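## Task

Get the yellow sponge inside the bin marked R2 so that no part of it sticks out past the bin's rim. The robot must not tip over or finish leaning, or the task fails. The sponge has to stay there on its own; if the robot is what holds it in place at the end, it does not count.

## Robot and tools

Robot: a Hello Robot Stretch 4 with one arm. It has an omni-wheel base, a lift running up a mast, an arm that reaches straight forward, a three-joint wrist and a two-finger gripper. It stands about 1.6 m tall, and the base rim lies within 0.23 m of the base origin. There are two scenes, each starting fresh. Scene 1 is the sponge task; the result of finished_scene gives the next scene's task. A loose object may occasionally get nudged by something outside the robot's control.

Frames: the base frame has its origin on the floor under the base centre, with x forward, y left and z up. hand_pose is a point between the open fingertips, given in this frame, and its printed value may be somewhat off. The odometry frame is the base frame as it was at scene start. base_odometry counts wheel turns only, so slipping shows up as travel. Heading is positive to the left, from -3.142 to 3.142. If turned_by_wheels and turned_by_imu differ by more than about 0.1 rad, the base probably hit something or slipped.

execute_actions(actions, cameras): actions is a list holding one action, or an empty list, which only returns state and images. An action may contain base, joints or both, plus optional pace and contact_limits. Alternatively it can be just {"end_of_arm": "enable_torque"}, which re-powers wrist or gripper motors that have shut off. All parts of an action start together and may finish at different times.

base takes exactly one command, and it is an offset from where the base last reported itself, not a pose:
- translate_m: forward (+) or back, in metres, -2 to 2.
- strafe_m: sideways, left positive, in metres, -2 to 2.
- rotate_rad: turn in place, counter-clockwise positive, -3.2 to 3.2.

joints is a set of absolute targets keyed by name:
- lift_m: 0 to 1.2.
- arm_m: extension, 0 to 0.55.
- wrist_yaw_rad: -1.134 to 4.276. 0 points forward, positive turns left, 3.14 is folded back, and above 3.4 the arm can get in the way.
- wrist_pitch_rad: -1.117 to 4.259. 0 is level, 1.57 points straight down.
- wrist_roll_rad: -1.117 to 4.259. At 0 the fingers are level; positive rolls clockwise as seen from behind.
- gripper_m: fingertip gap, -0.038 to 0.141. Values below 0 press the fingers together.

A target outside its joint range is clamped to the range end and the result reports this. Any unknown key or other out-of-range value rejects the whole call, and nothing moves. A joint or base left out of an action may keep pushing toward its earlier target without the statuses showing it.

pace is "slow", "default", "fast" or "max". The base drives at up to 0.1/0.3/0.4/0.6 m/s and turns at up to 1/2/3/4 rad/s for these paces. When lift_m is above 0.2, speed is also capped, falling to 0.3 m/s and 1 rad/s at lift_m 1.2. contact_limits: {"arm_m": v} with v from 0 (gentlest) to 0.75 (firmest); if omitted it is 0.5. An action runs for at most 15 s.

cameras: a list chosen from head_camera, head_left_camera, head_right_camera, wrist_camera, or "all". Omitted or null means all; [] means none. The pictures line lists the images in order. head_camera sits at the mast top and looks ahead and down; turn the base to look elsewhere. The left and right fisheyes look down more steeply and show the base and arm. wrist_camera looks along the fingers, with the fingertips near the bottom of its image.

wait(seconds, 0 to 10): commands nothing and returns state and images. zoom_image(camera, region=[x0,y0,x1,y1]): gives a closer view of that camera's latest full image. Coordinates are pixels from the top-left corner, and the region is at most 504x504. finished_scene(scene, 1 or 2): ends that scene for good and reports success. Call it only once the object rests in the bin without the robot's help. If a result reports a stop, any later execute_actions, wait or finished_scene calls in that same reply are skipped.

Result lines:
- base_status and joint_status: "done"; "off_target" (stopped short and may still be pushing); "contact_stop_at_<key>" (blocked, after which the lift, arm or wheels go slack); "limit_stop_at_<name>"; "time_out"; "torque_fault" (a wrist motor went limp; send enable_torque). After these stops the old target is dropped.
- limit_stop_at_tilt: a lean over 6 degrees makes lift, arm and wheels go slack until the lean eases.
- limit_stop_at_own_body: a self-collision guard. It is likely when pitch is below -0.2 together with roll below -0.4 or above 4.
- on_its_own: reports anything not commanded. Its "held at" is the target being held, not the actual position.
- lidar_m: 12 distances in 30-degree sectors, counter-clockwise from straight ahead (4th is left, 7th behind, 10th right). "-" means nothing seen, or something closer than 0.25 m. It sees from about 0.15 m up and misses clear objects and thin legs.
- wrist_depth_mm: a 7x7 grid of depths, 100 to 2000 mm.
- base_tilt: in degrees, forward and right positive.
- motor_effort: percent of maximum, with the peak in brackets. For the wheels, positive means turning right. A firm grip appears as a clear change in gripper effort; a load moves wrist pitch effort away from 0.

Tips and cautions:
- At the start, unfold with lift_m 0.4 and wrist_yaw_rad 0 in a single action.
- To grasp, command a gap smaller than the object's width.
- If the fingertips snag on a surface, raise the lift.
- Do not drive or turn carrying more than 1 kg with arm_m above 0.2, particularly at fast paces; the robot may tip. Hard pushes with a raised gripper are risky too.
- Avoid drops, slams, hard hits and pushing the gripper into things, since these can trip torque faults.
- Lower the object into the bin and release it gently.
- Fewer robot-seconds of motion is better, and the robot holds its last command while you think.

Each tool is called as name(argument=value, ...), one argument or row to a line, values as JSON.

## Session

execute_actions(
  actions=[],
)

Scene clock: 0.00 s.
base_odometry: x=+0.000 y=+0.000 heading=+0.000 (m, m, rad; odometry frame)
turned_by_wheels: +0.000 (rad since the last result)
turned_by_imu: +0.000 (rad since the last result)
base_tilt: forward=-0.2 right=-0.2 (deg)
lidar_m: 0.84 0.72 0.72 0.90 0.92 0.94 1.16 2.18 1.40 0.86 0.76 0.77
base_status: not commanded
joint_positions: lift_m=+0.237 arm_m=+0.000 wrist_yaw_rad=+3.148 wrist_pitch_rad=-0.013 wrist_roll_rad=-0.005 gripper_m=+0.057
joint_status: not commanded
motor_effort: lift_m=+18 arm_m=+0 wrist_yaw_rad=-1 wrist_pitch_rad=-6 wrist_roll_rad=-1 gripper_m=-3 wheel_0=+0 wheel_1=+0 wheel_2=+0 (%)
hand_pose: x=-0.1184 y=+0.0855 z=+0.4190 quat_wxyz=(-0.003, +0.006, -0.002, +1.000) (m; base frame)
wrist_depth_mm: - 133 1708 1430 1138 946 820 / - 116 144 1464 1138 960 809 / - 123 163 1464 1138 946 809 / 135 135 1756 1464 1160 931 820 / 1921 - 1756 1430 1118 946 820 / 1281 1366 198 1366 200 931 820 / 904 917 1025 108 1008 891 798
pictures: head_camera, head_left_camera, head_right_camera, wrist_camera
Images, in order (width x height): head_camera 420x560, head_left_camera 420x672, head_right_camera 420x672, wrist_camera 616x392.

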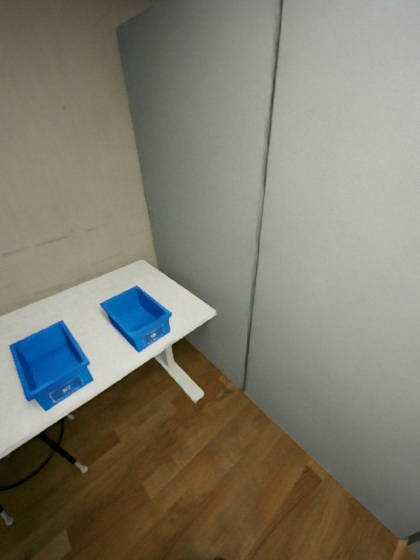

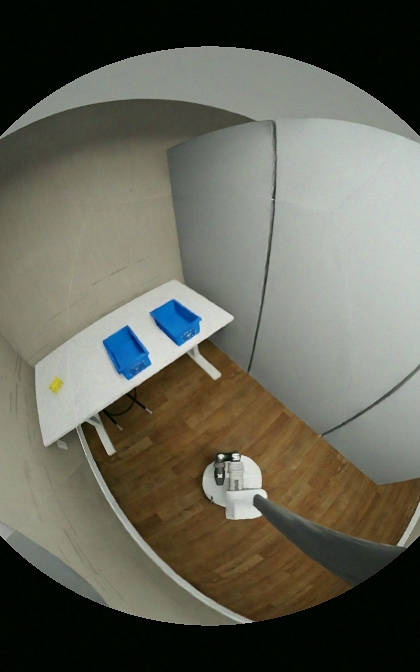

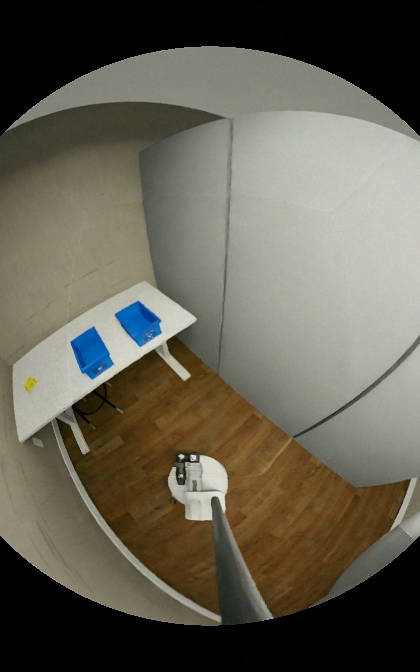

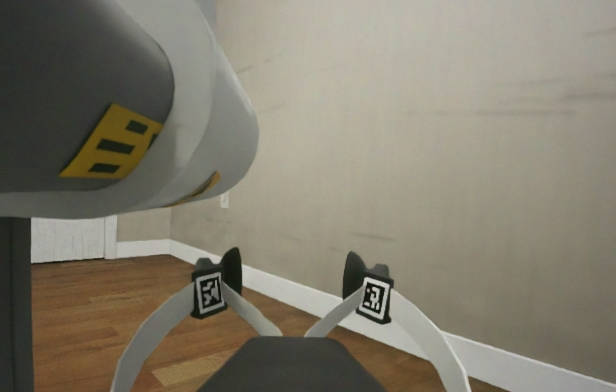

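zoom_image(
  camera="head_camera",
  region=[0, 270, 230, 430],
)

execute_actions(
  actions=[
    {"base":{"rotate_rad":0.7},"joints":{"lift_m":0.9,"wrist_yaw_rad":0}},
  ],
)

Region (0, 270, 230, 430) of head_camera's 420x560 image, scaled by 2.191, with more detail than that image has; it fills the top 351 rows of this view, and the rest is white.

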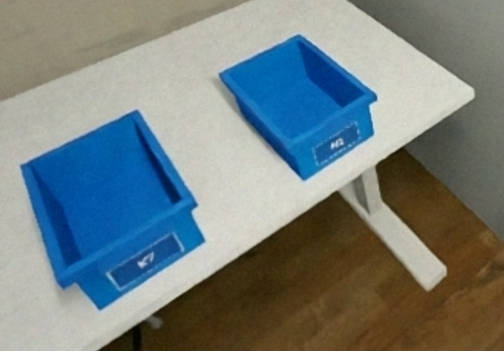

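Scene clock: 8.37 s.
base_odometry: x=+0.000 y=+0.000 heading=+0.700 (m, m, rad; odometry frame)
turned_by_wheels: +0.700 (rad since the last result)
turned_by_imu: +0.690 (rad since the last result)
base_tilt: forward=-0.2 right=-0.2 (deg)
lidar_m: 0.72 0.78 0.98 0.93 0.97 1.33 2.17 1.12 0.78 0.78 0.80 0.78
base_status: done
joint_positions: lift_m=+0.900 arm_m=+0.000 wrist_yaw_rad=+0.000 wrist_pitch_rad=-0.013 wrist_roll_rad=-0.005 gripper_m=+0.057
joint_status: all done
motor_effort: lift_m=+21(22) arm_m=+0(0) wrist_yaw_rad=-2(8) wrist_pitch_rad=-7(7) wrist_roll_rad=+0(1) gripper_m=-4(5) wheel_0=-2(4) wheel_1=-2(6) wheel_2=-1(7) (%)
hand_pose: x=+0.4591 y=-0.0873 z=+1.0816 quat_wxyz=(+1.000, -0.002, -0.006, +0.000) (m; base frame)
wrist_depth_mm: 1281 1308 1308 1336 1336 1366 976 / 1308 1281 1308 1336 1366 1366 976 / 1281 1308 1336 1336 1366 1366 976 / 1308 1336 1366 1366 1366 1366 960 / 1281 1336 1366 1336 1397 1336 946 / 1118 1160 199 1229 199 1255 931 / 798 647 831 108 699 768 904
pictures: head_camera, head_left_camera, head_right_camera, wrist_camera
Images, in order (width x height): head_camera 420x560, head_left_camera 420x672, head_right_camera 420x672, wrist_camera 616x392.

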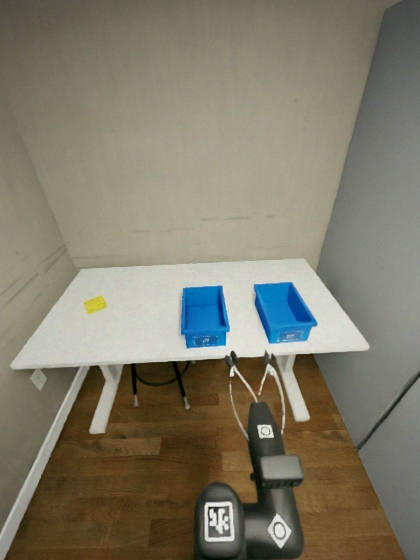

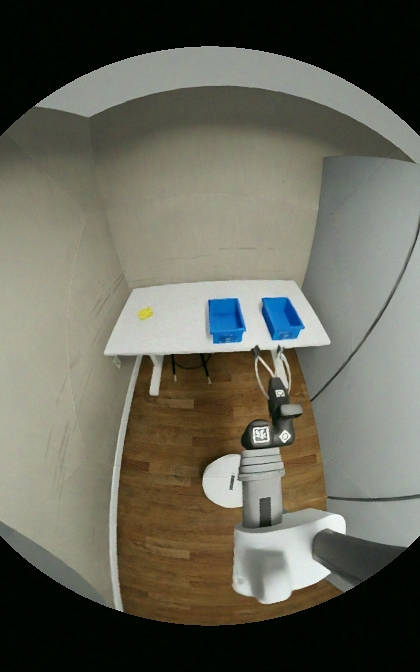

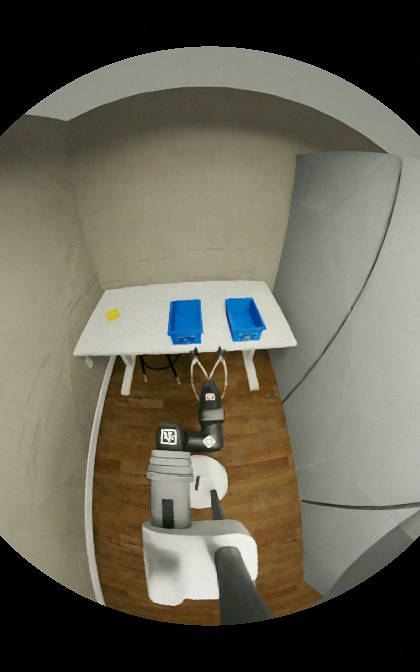

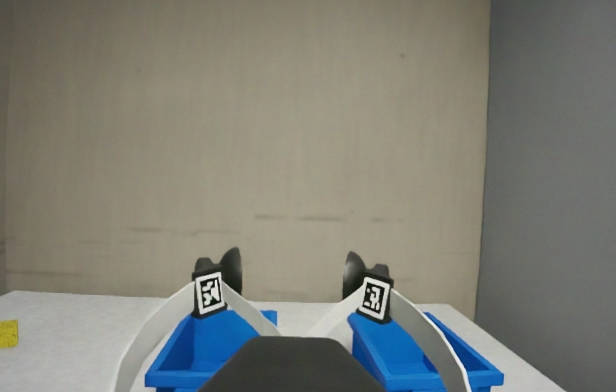

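zoom_image(
  camera="head_camera",
  region=[170, 315, 330, 360],
)

zoom_image(
  camera="head_camera",
  region=[60, 280, 140, 330],
)

Region (170, 315, 330, 360) of head_camera's 420x560 image, scaled by 3.150, with more detail than that image has; it fills the top 142 rows of this view, and the rest is white.

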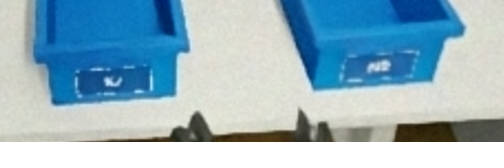

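Region (60, 280, 140, 330) of head_camera's 420x560 image, scaled by 6.300, with more detail than that image has; it fills the top 315 rows of this view, and the rest is white.

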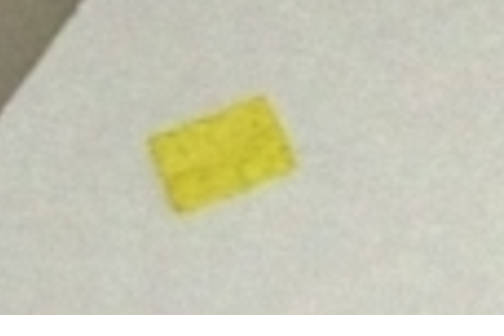

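execute_actions(
  actions=[
    {"base":{"strafe_m":0.5},"joints":{"lift_m":1.05,"wrist_pitch_rad":0.8,"gripper_m":0.13}},
  ],
)

execute_actions(
  actions=[
    {"base":{"translate_m":0.3}},
  ],
)

Scene clock: 29.67 s.
base_odometry: x=-0.322 y=+0.383 heading=+0.700 (m, m, rad; odometry frame)
turned_by_wheels: +0.000 (rad since the last result)
turned_by_imu: -0.002 (rad since the last result)
base_tilt: forward=-0.2 right=-0.2 (deg)
lidar_m: 0.71 0.66 0.46 0.42 0.45 0.64 1.80 2.27 1.34 1.27 1.07 0.76
base_status: done
joint_positions: lift_m=+1.050 arm_m=+0.000 wrist_yaw_rad=+0.000 wrist_pitch_rad=+0.801 wrist_roll_rad=-0.005 gripper_m=+0.130
joint_status: all done
motor_effort: lift_m=+21(22) arm_m=+0(0) wrist_yaw_rad=-1(2) wrist_pitch_rad=-4(5) wrist_roll_rad=-1(1) gripper_m=-1(3) wheel_0=+2(9) wheel_1=-1(9) wheel_2=+0(1) (%)
hand_pose: x=+0.3714 y=-0.0874 z=+1.0208 quat_wxyz=(+0.921, -0.002, +0.390, +0.001) (m; base frame)
wrist_depth_mm: 798 1060 1098 1138 1160 1182 1255 / 820 904 878 917 917 866 866 / 788 750 759 778 798 707 798 / 788 1098 1308 1576 1281 1618 759 / 820 1098 1464 1430 1537 1499 1499 / 854 1042 1255 1308 224 1336 1366 / 842 1138 1182 108 1205 1205 1229
pictures: head_camera, head_left_camera, head_right_camera, wrist_camera
Images, in order (width x height): head_camera 420x560, head_left_camera 420x672, head_right_camera 420x672, wrist_camera 616x392.

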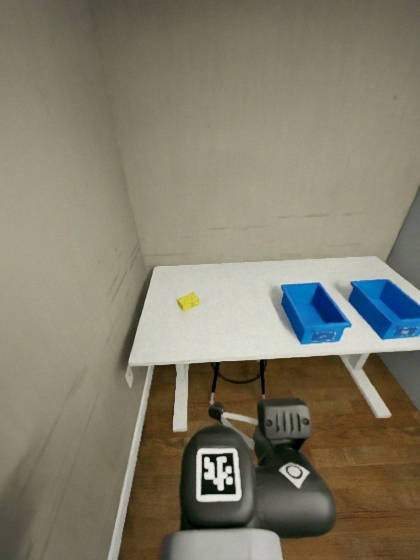

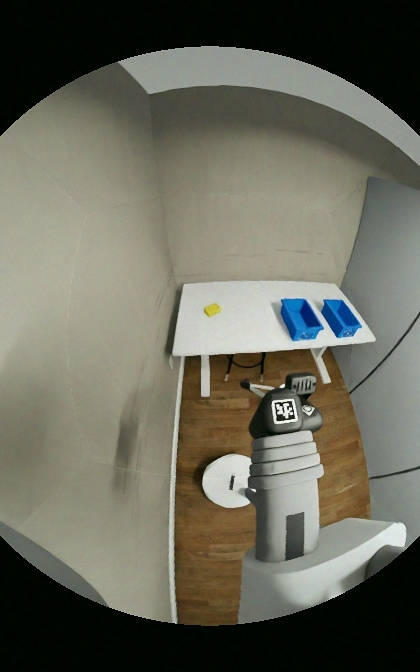

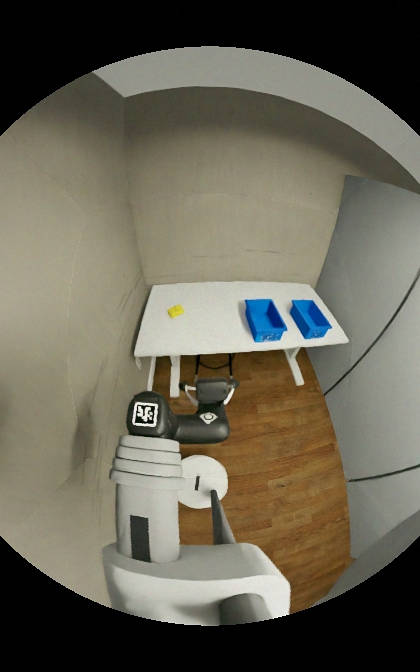

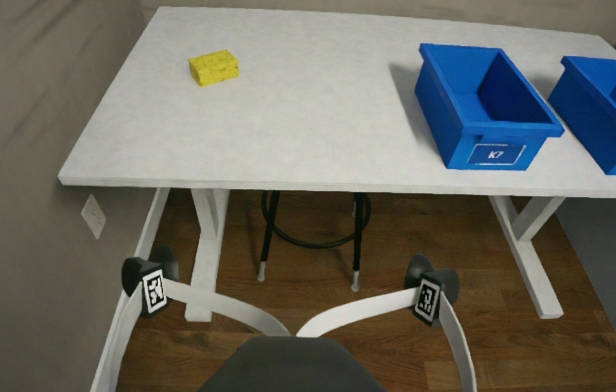

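Scene clock: 32.13 s.
base_odometry: x=-0.093 y=+0.576 heading=+0.700 (m, m, rad; odometry frame)
turned_by_wheels: +0.000 (rad since the last result)
turned_by_imu: -0.001 (rad since the last result)
base_tilt: forward=-0.2 right=-0.3 (deg)
lidar_m: 0.41 0.43 0.46 0.44 0.47 0.65 1.81 1.84 1.35 1.28 0.63 0.45
base_status: done
joint_positions: lift_m=+1.050 arm_m=+0.000 wrist_yaw_rad=+0.000 wrist_pitch_rad=+0.801 wrist_roll_rad=-0.005 gripper_m=+0.130
joint_status: not commanded
motor_effort: lift_m=+21(21) arm_m=+0(0) wrist_yaw_rad=-2(1) wrist_pitch_rad=-4(3) wrist_roll_rad=-1(1) gripper_m=-1(1) wheel_0=+0(6) wheel_1=+1(5) wheel_2=+0(10) (%)
hand_pose: x=+0.3714 y=-0.0874 z=+1.0208 quat_wxyz=(+0.921, -0.002, +0.390, +0.001) (m; base frame)
wrist_depth_mm: 809 1008 1025 991 1008 1025 1025 / 820 878 891 917 946 976 1008 / 750 741 741 778 788 668 707 / 654 654 654 668 691 654 634 / 564 569 585 591 603 564 603 / 508 496 508 535 224 525 525 / 798 1078 1118 108 1205 1205 1205
pictures: head_camera, head_left_camera, head_right_camera, wrist_camera
Images, in order (width x height): head_camera 420x560, head_left_camera 420x672, head_right_camera 420x672, wrist_camera 616x392.

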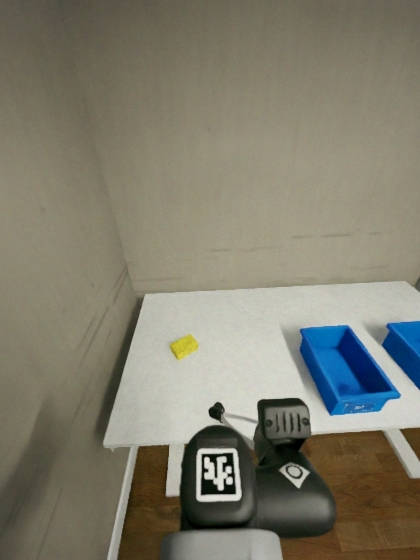

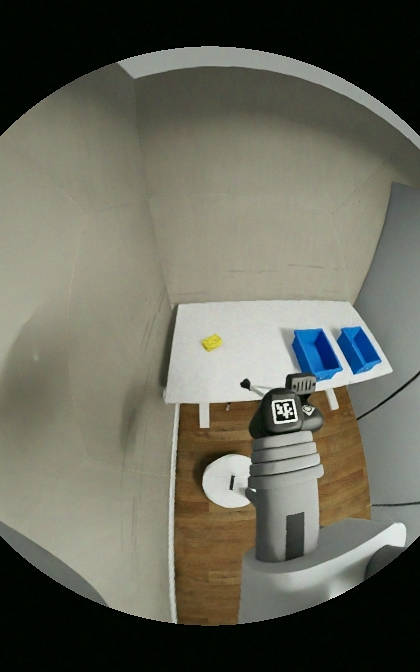

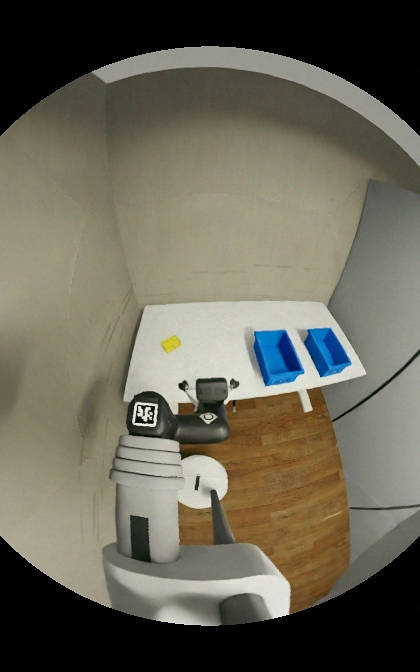

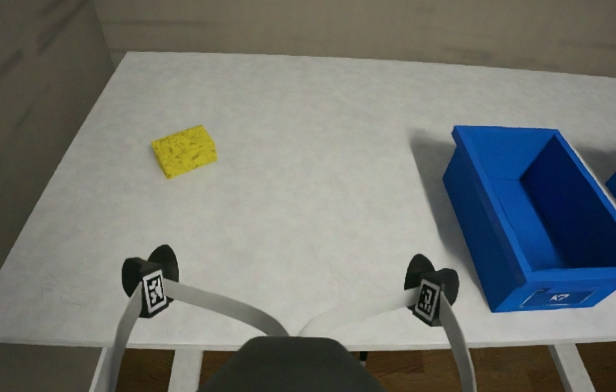

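execute_actions(
  actions=[
    {"base":{"rotate_rad":0.28},"joints":{"arm_m":0.45,"wrist_pitch_rad":1.5}},
  ],
)

Scene clock: 52.27 s.
base_odometry: x=-0.093 y=+0.576 heading=+0.979 (m, m, rad; odometry frame)
turned_by_wheels: +0.280 (rad since the last result)
turned_by_imu: +0.275 (rad since the last result)
base_tilt: forward=-0.2 right=-0.2 (deg)
lidar_m: 0.43 0.48 0.45 0.43 0.51 0.91 2.47 1.48 1.29 0.91 0.50 0.41
base_status: done
joint_positions: lift_m=+1.050 arm_m=+0.448 wrist_yaw_rad=+0.000 wrist_pitch_rad=+1.500 wrist_roll_rad=-0.005 gripper_m=+0.130
joint_status: all done
motor_effort: lift_m=+21(21) arm_m=+9(13) wrist_yaw_rad=-1(1) wrist_pitch_rad=+0(1) wrist_roll_rad=-1(1) gripper_m=+1(0) wheel_0=+0(4) wheel_1=-3(5) wheel_2=-2(6) (%)
hand_pose: x=+0.6397 y=-0.0874 z=+0.9402 quat_wxyz=(+0.732, -0.002, +0.682, +0.002) (m; base frame)
wrist_depth_mm: 455 445 452 452 455 462 466 / 492 445 449 452 455 462 466 / 512 442 445 407 455 459 462 / 517 439 442 452 455 459 462 / 521 436 445 449 452 455 459 / 436 436 442 445 224 455 462 / 668 439 442 108 452 455 459
pictures: head_camera, head_left_camera, head_right_camera, wrist_camera
Images, in order (width x height): head_camera 420x560, head_left_camera 420x672, head_right_camera 420x672, wrist_camera 616x392.

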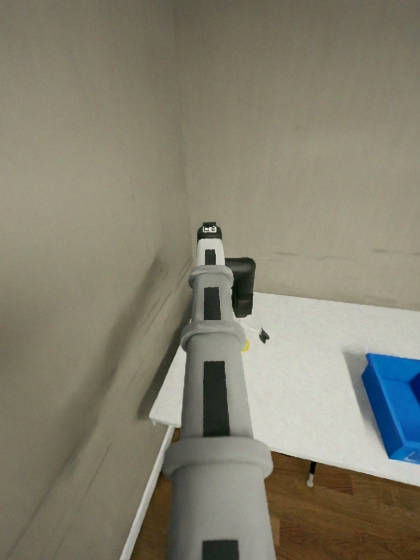

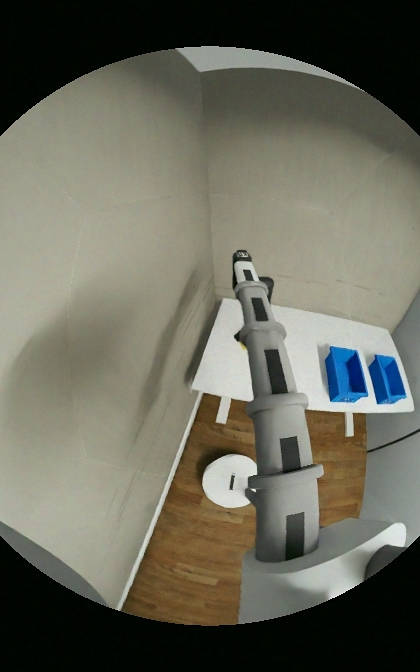

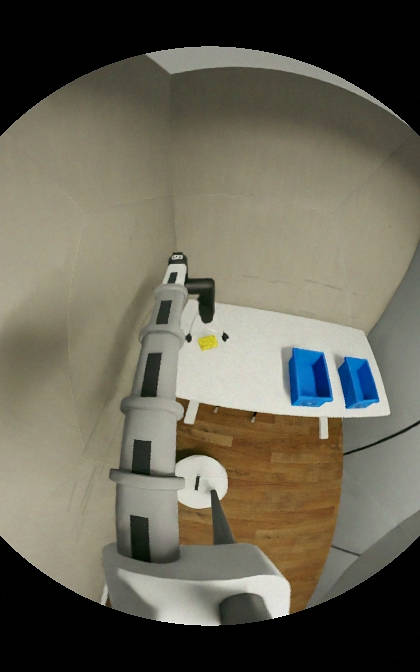

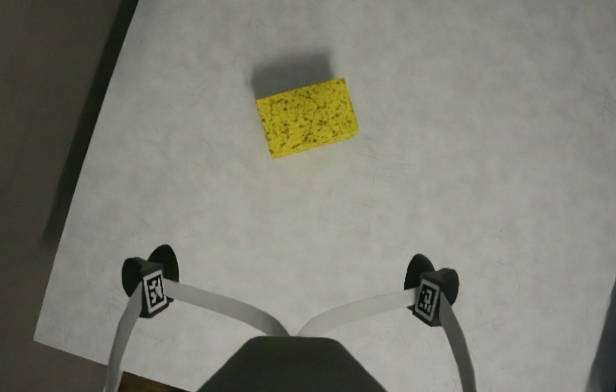

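execute_actions(
  actions=[
    {"base":{"translate_m":0.06},"joints":{"arm_m":0.515,"wrist_roll_rad":1.34,"lift_m":0.93}},
  ],
)

Scene clock: 66.27 s.
base_odometry: x=-0.059 y=+0.626 heading=+0.980 (m, m, rad; odometry frame)
turned_by_wheels: +0.000 (rad since the last result)
turned_by_imu: -0.001 (rad since the last result)
base_tilt: forward=-0.2 right=-0.2 (deg)
lidar_m: 0.32 0.43 0.42 0.41 0.50 0.90 2.56 1.48 1.29 0.77 0.44 0.36
base_status: done
joint_positions: lift_m=+0.930 arm_m=+0.513 wrist_yaw_rad=+0.000 wrist_pitch_rad=+1.500 wrist_roll_rad=+1.340 gripper_m=+0.130
joint_status: all done
motor_effort: lift_m=+15(20) arm_m=+9(12) wrist_yaw_rad=-1(1) wrist_pitch_rad=-1(1) wrist_roll_rad=+1(5) gripper_m=+0(1) wheel_0=+1(2) wheel_1=+1(6) wheel_2=+2(9) (%)
hand_pose: x=+0.7047 y=-0.0874 z=+0.8207 quat_wxyz=(+0.574, +0.454, +0.534, -0.423) (m; base frame)
wrist_depth_mm: 324 324 324 324 322 322 322 / 327 325 324 324 322 322 322 / 325 325 325 325 325 324 322 / 327 327 325 325 325 325 322 / 327 327 327 282 325 325 325 / 330 329 327 282 224 325 325 / 330 329 329 108 329 327 327
pictures: head_camera, head_left_camera, head_right_camera, wrist_camera
Images, in order (width x height): head_camera 420x560, head_left_camera 420x672, head_right_camera 420x672, wrist_camera 616x392.

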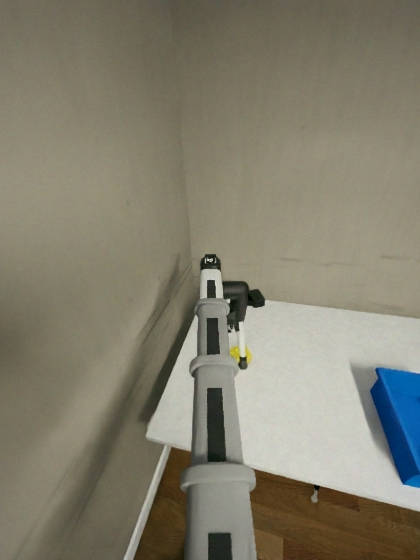

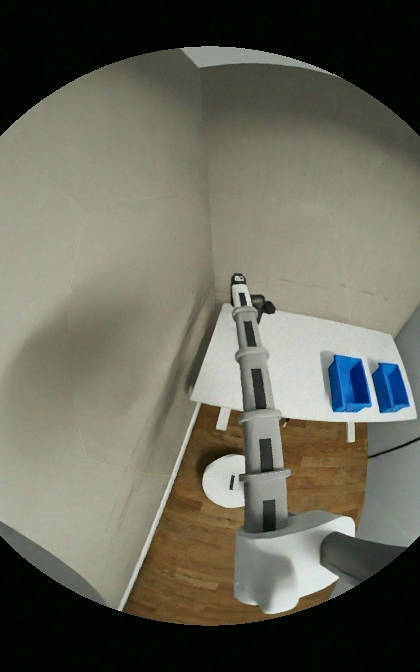

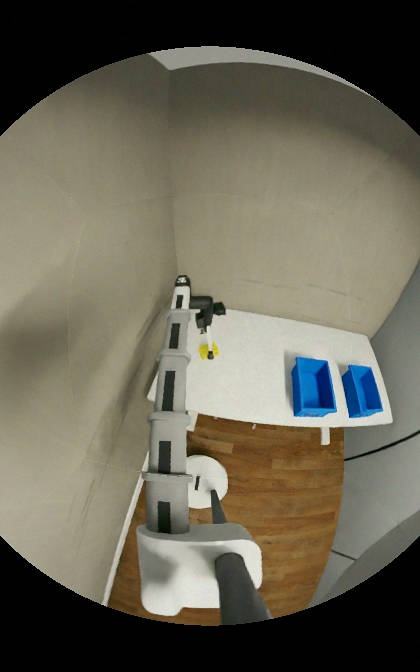

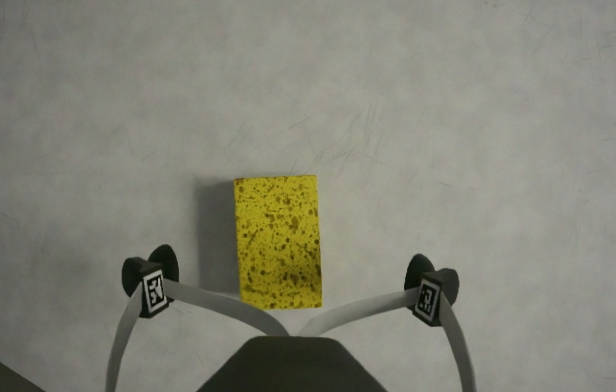

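execute_actions(
  actions=[
    {"joints":{"arm_m":0.526,"lift_m":0.85,"gripper_m":0.105},"pace":"slow"},
  ],
  cameras=["wrist_camera","head_right_camera"],
)

Scene clock: 73.63 s.
base_odometry: x=-0.059 y=+0.626 heading=+0.980 (m, m, rad; odometry frame)
turned_by_wheels: +0.000 (rad since the last result)
turned_by_imu: -0.001 (rad since the last result)
base_tilt: forward=-0.2 right=-0.2 (deg)
lidar_m: 0.37 0.44 0.41 0.42 0.51 0.91 2.55 1.49 1.28 0.78 0.43 0.35
base_status: not commanded
joint_positions: lift_m=+0.851 arm_m=+0.524 wrist_yaw_rad=+0.000 wrist_pitch_rad=+1.503 wrist_roll_rad=+1.340 gripper_m=+0.105
joint_status: all done
motor_effort: lift_m=+11(16) arm_m=+9(10) wrist_yaw_rad=-2(1) wrist_pitch_rad=-7(8) wrist_roll_rad=+0(0) gripper_m=+0(1) wheel_0=+1(1) wheel_1=+0(1) wheel_2=+2(2) (%)
hand_pose: x=+0.7149 y=-0.0874 z=+0.7410 quat_wxyz=(+0.573, +0.454, +0.535, -0.424) (m; base frame)
wrist_depth_mm: 247 246 246 246 245 245 244 / 248 248 246 246 245 246 245 / 248 248 247 247 246 246 246 / 248 248 247 202 246 247 246 / 250 249 215 202 248 248 246 / 250 250 203 202 203 247 248 / 251 250 250 108 249 249 248
pictures: head_right_camera, wrist_camera
Images, in order (width x height): head_right_camera 420x672, wrist_camera 616x392.

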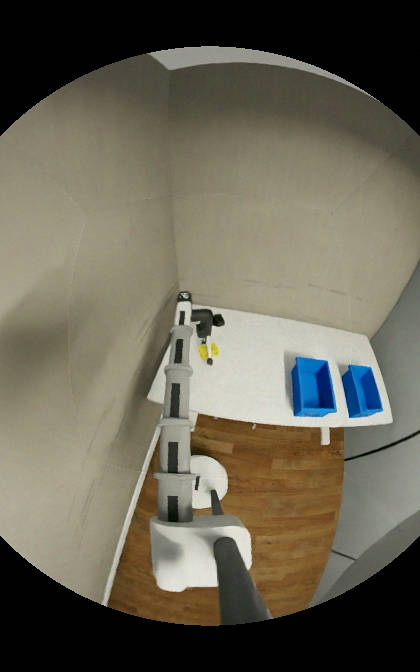

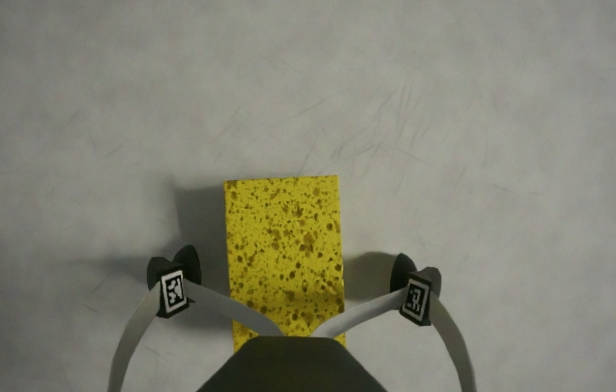

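Fingertips are just touching the table; raise slightly and close.

execute_actions(
  actions=[
    {"joints":{"lift_m":0.862}},
  ],
  cameras=[],
)

execute_actions(
  actions=[
    {"joints":{"gripper_m":0.02}},
  ],
  cameras=["wrist_camera"],
)

execute_actions(
  actions=[
    {"joints":{"lift_m":1.08}},
  ],
  cameras=["wrist_camera"],
)

Scene clock: 82.03 s.
base_odometry: x=-0.059 y=+0.626 heading=+0.980 (m, m, rad; odometry frame)
turned_by_wheels: +0.000 (rad since the last result)
turned_by_imu: -0.001 (rad since the last result)
base_tilt: forward=-0.2 right=-0.2 (deg)
lidar_m: 0.34 0.44 0.41 0.43 0.50 0.88 2.56 1.50 1.29 0.78 0.43 0.35
base_status: not commanded
joint_positions: lift_m=+0.862 arm_m=+0.524 wrist_yaw_rad=+0.000 wrist_pitch_rad=+1.501 wrist_roll_rad=+1.340 gripper_m=+0.105
joint_status: all done
motor_effort: lift_m=+21(21) arm_m=+9(9) wrist_yaw_rad=-1(1) wrist_pitch_rad=-2(7) wrist_roll_rad=+0(0) gripper_m=-4(1) wheel_0=+1(0) wheel_1=+0(0) wheel_2=+2(2) (%)
hand_pose: x=+0.7155 y=-0.0874 z=+0.7522 quat_wxyz=(+0.573, +0.454, +0.535, -0.423) (m; base frame)
wrist_depth_mm: 256 256 254 255 254 252 253 / 256 256 255 255 254 254 254 / 257 257 256 255 255 255 255 / 257 257 257 211 256 256 255 / 258 258 216 212 256 256 256 / 259 258 213 213 200 256 256 / 260 259 259 108 258 257 257
pictures: none
No camera images: the call's "cameras" was empty. Leave "cameras" out to get every camera's image.

Scene clock: 83.70 s.
base_odometry: x=-0.059 y=+0.626 heading=+0.980 (m, m, rad; odometry frame)
turned_by_wheels: +0.000 (rad since the last result)
turned_by_imu: +0.000 (rad since the last result)
base_tilt: forward=-0.2 right=-0.2 (deg)
lidar_m: 0.37 0.41 0.43 0.41 0.49 0.90 2.56 1.51 1.26 0.78 0.44 0.36
base_status: not commanded
joint_positions: lift_m=+0.862 arm_m=+0.524 wrist_yaw_rad=+0.000 wrist_pitch_rad=+1.500 wrist_roll_rad=+1.340 gripper_m=+0.020
joint_status: all done
motor_effort: lift_m=+21(21) arm_m=+9(9) wrist_yaw_rad=-1(1) wrist_pitch_rad=-2(1) wrist_roll_rad=+0(1) gripper_m=-20(19) wheel_0=+1(1) wheel_1=+1(1) wheel_2=+2(2) (%)
hand_pose: x=+0.7155 y=-0.0874 z=+0.7522 quat_wxyz=(+0.573, +0.454, +0.535, -0.423) (m; base frame)
wrist_depth_mm: 255 254 255 255 254 253 252 / 256 255 255 255 254 255 254 / 256 258 256 256 256 255 254 / 258 257 256 198 256 256 255 / 258 257 201 200 256 256 256 / 259 259 200 200 190 256 257 / 259 259 258 108 258 256 257
pictures: wrist_camera
Images, in order (width x height): wrist_camera 616x392.

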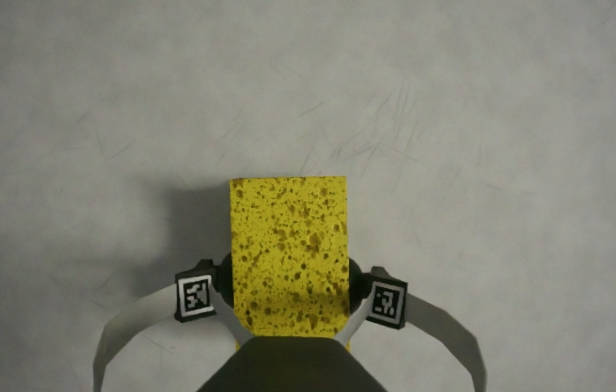

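Scene clock: 85.70 s.
base_odometry: x=-0.059 y=+0.626 heading=+0.980 (m, m, rad; odometry frame)
turned_by_wheels: +0.000 (rad since the last result)
turned_by_imu: +0.000 (rad since the last result)
base_tilt: forward=-0.2 right=-0.2 (deg)
lidar_m: 0.36 0.43 0.42 0.42 0.52 0.89 2.56 1.50 1.28 0.78 0.42 0.37
base_status: not commanded
joint_positions: lift_m=+1.080 arm_m=+0.524 wrist_yaw_rad=+0.000 wrist_pitch_rad=+1.500 wrist_roll_rad=+1.340 gripper_m=+0.020
joint_status: all done
motor_effort: lift_m=+21(22) arm_m=+9(9) wrist_yaw_rad=-1(2) wrist_pitch_rad=-1(1) wrist_roll_rad=+0(0) gripper_m=-20(19) wheel_0=+1(0) wheel_1=+0(0) wheel_2=+2(2) (%)
hand_pose: x=+0.7156 y=-0.0874 z=+0.9702 quat_wxyz=(+0.573, +0.454, +0.534, -0.423) (m; base frame)
wrist_depth_mm: 477 477 477 477 469 469 473 / 477 477 473 469 473 473 473 / 477 480 480 477 473 473 473 / 477 480 477 199 473 477 473 / 480 480 201 199 477 477 477 / 574 480 199 200 190 477 991 / 500 569 484 108 480 480 991
pictures: wrist_camera
Images, in order (width x height): wrist_camera 616x392.

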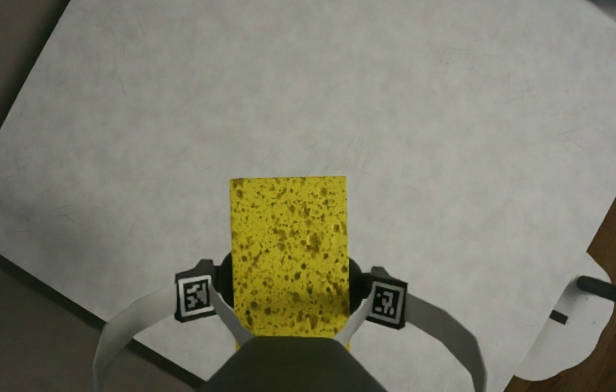

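execute_actions(
  actions=[
    {"base":{"rotate_rad":-0.23},"joints":{"arm_m":0.36,"wrist_roll_rad":0}},
  ],
  cameras=["head_right_camera"],
)

execute_actions(
  actions=[
    {"base":{"strafe_m":-0.8}},
  ],
)

Scene clock: 94.93 s.
base_odometry: x=-0.059 y=+0.626 heading=+0.750 (m, m, rad; odometry frame)
turned_by_wheels: -0.230 (rad since the last result)
turned_by_imu: -0.228 (rad since the last result)
base_tilt: forward=-0.2 right=-0.2 (deg)
lidar_m: 0.35 0.39 0.44 0.41 0.45 0.63 2.06 1.76 1.34 1.28 0.53 0.39
base_status: done
joint_positions: lift_m=+1.080 arm_m=+0.362 wrist_yaw_rad=+0.000 wrist_pitch_rad=+1.500 wrist_roll_rad=+0.000 gripper_m=+0.020
joint_status: all done
motor_effort: lift_m=+21(21) arm_m=-9(12) wrist_yaw_rad=+0(2) wrist_pitch_rad=-1(2) wrist_roll_rad=-2(5) gripper_m=-22(19) wheel_0=+0(6) wheel_1=+1(5) wheel_2=+1(7) (%)
hand_pose: x=+0.5528 y=-0.0874 z=+0.9702 quat_wxyz=(+0.732, +0.000, +0.682, +0.000) (m; base frame)
wrist_depth_mm: 469 477 480 484 492 496 500 / 469 473 477 480 488 492 496 / 466 473 477 480 484 492 496 / 466 473 473 199 484 492 469 / 466 469 202 199 484 488 462 / 466 469 200 200 190 488 459 / 462 469 473 108 480 484 462
pictures: head_right_camera
Images, in order (width x height): head_right_camera 420x672.

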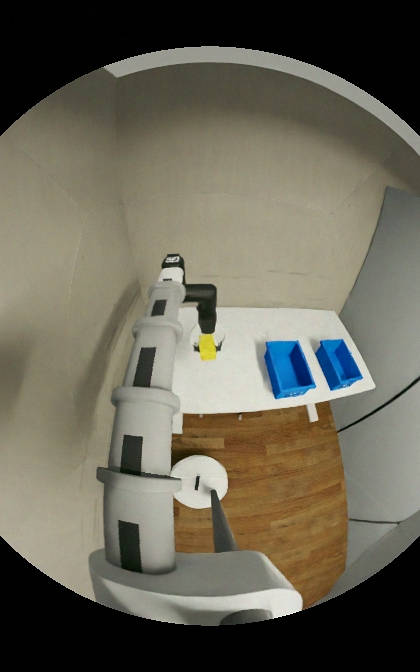

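Scene clock: 98.93 s.
base_odometry: x=+0.486 y=+0.040 heading=+0.750 (m, m, rad; odometry frame)
turned_by_wheels: +0.000 (rad since the last result)
turned_by_imu: +0.002 (rad since the last result)
base_tilt: forward=-0.2 right=-0.2 (deg)
lidar_m: 0.35 0.38 0.52 1.22 1.29 1.83 2.57 0.68 0.51 0.48 0.49 0.37
base_status: done
joint_positions: lift_m=+1.080 arm_m=+0.362 wrist_yaw_rad=+0.000 wrist_pitch_rad=+1.500 wrist_roll_rad=+0.000 gripper_m=+0.020
joint_status: not commanded
motor_effort: lift_m=+21(21) arm_m=-9(9) wrist_yaw_rad=-1(1) wrist_pitch_rad=-1(1) wrist_roll_rad=-1(2) gripper_m=-17(20) wheel_0=-2(9) wheel_1=-1(7) wheel_2=+1(2) (%)
hand_pose: x=+0.5528 y=-0.0874 z=+0.9702 quat_wxyz=(+0.732, +0.000, +0.682, +0.000) (m; base frame)
wrist_depth_mm: 469 473 477 484 492 492 609 / 466 473 480 484 488 492 591 / 436 469 389 445 488 496 585 / 430 469 382 199 488 488 574 / 433 469 200 200 484 492 569 / 452 462 199 200 190 484 591 / 466 466 394 108 480 480 585
pictures: head_camera, head_left_camera, head_right_camera, wrist_camera
Images, in order (width x height): head_camera 420x560, head_left_camera 420x672, head_right_camera 420x672, wrist_camera 616x392.

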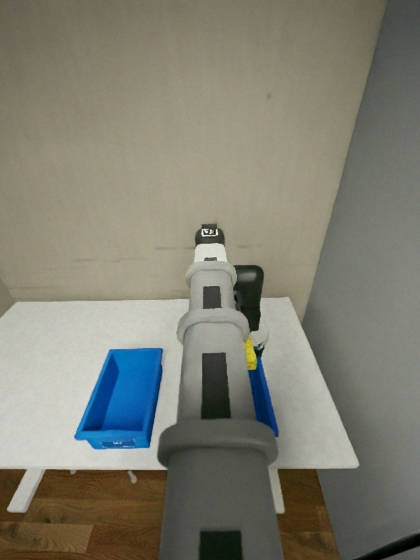

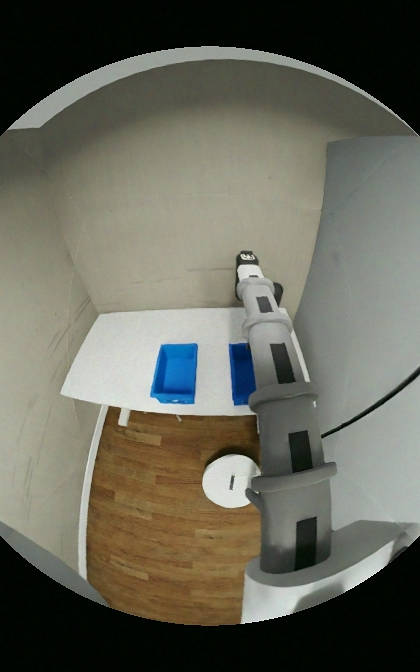

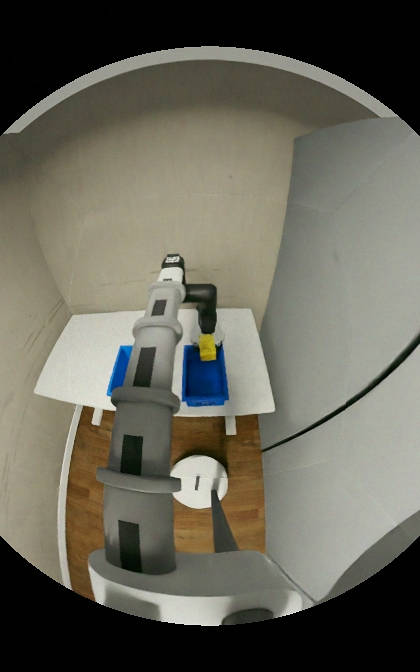

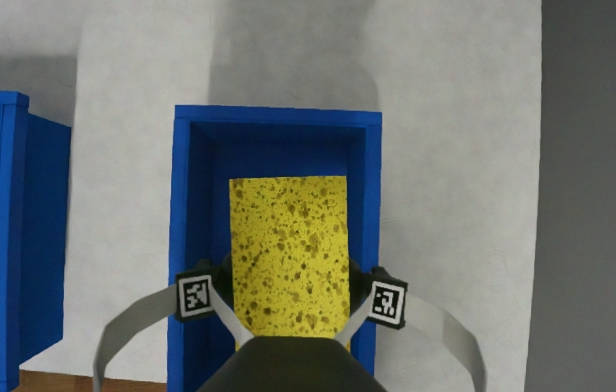

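execute_actions(
  actions=[
    {"base":{"strafe_m":0.013},"joints":{"lift_m":0.96,"arm_m":0.35}},
  ],
  cameras=["wrist_camera","head_right_camera"],
)

Scene clock: 111.67 s.
base_odometry: x=+0.477 y=+0.050 heading=+0.750 (m, m, rad; odometry frame)
turned_by_wheels: +0.000 (rad since the last result)
turned_by_imu: -0.001 (rad since the last result)
base_tilt: forward=-0.2 right=-0.2 (deg)
lidar_m: 0.34 0.38 0.51 1.21 1.26 1.78 2.59 0.71 0.52 0.49 0.49 0.36
base_status: done
joint_positions: lift_m=+0.960 arm_m=+0.352 wrist_yaw_rad=+0.000 wrist_pitch_rad=+1.500 wrist_roll_rad=+0.000 gripper_m=+0.020
joint_status: all done
motor_effort: lift_m=+15(20) arm_m=-9(8) wrist_yaw_rad=-1(0) wrist_pitch_rad=-1(1) wrist_roll_rad=-2(2) gripper_m=-22(20) wheel_0=-1(8) wheel_1=+0(5) wheel_2=+0(0) (%)
hand_pose: x=+0.5428 y=-0.0874 z=+0.8507 quat_wxyz=(+0.732, +0.000, +0.682, +0.000) (m; base frame)
wrist_depth_mm: 353 355 357 359 364 368 373 / 351 353 272 267 243 368 373 / 349 351 353 355 303 368 370 / 347 262 329 199 297 364 368 / 347 266 201 200 262 364 370 / 347 232 200 200 190 364 366 / 345 242 342 108 278 364 368
pictures: head_right_camera, wrist_camera
Images, in order (width x height): head_right_camera 420x672, wrist_camera 616x392.

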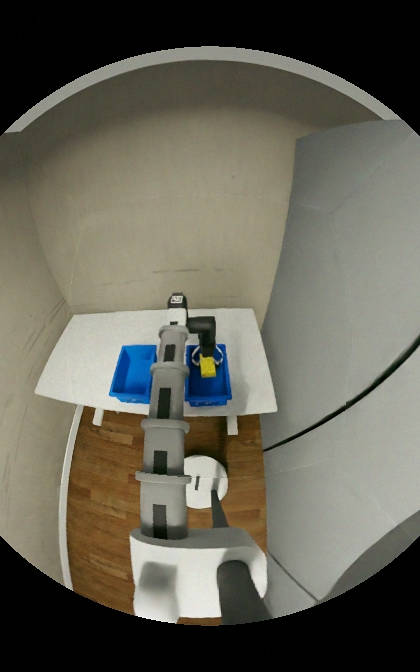

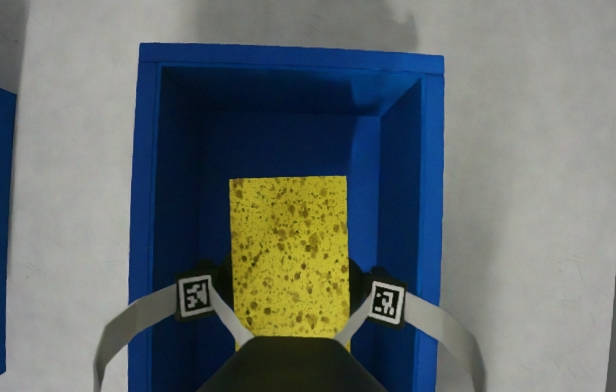

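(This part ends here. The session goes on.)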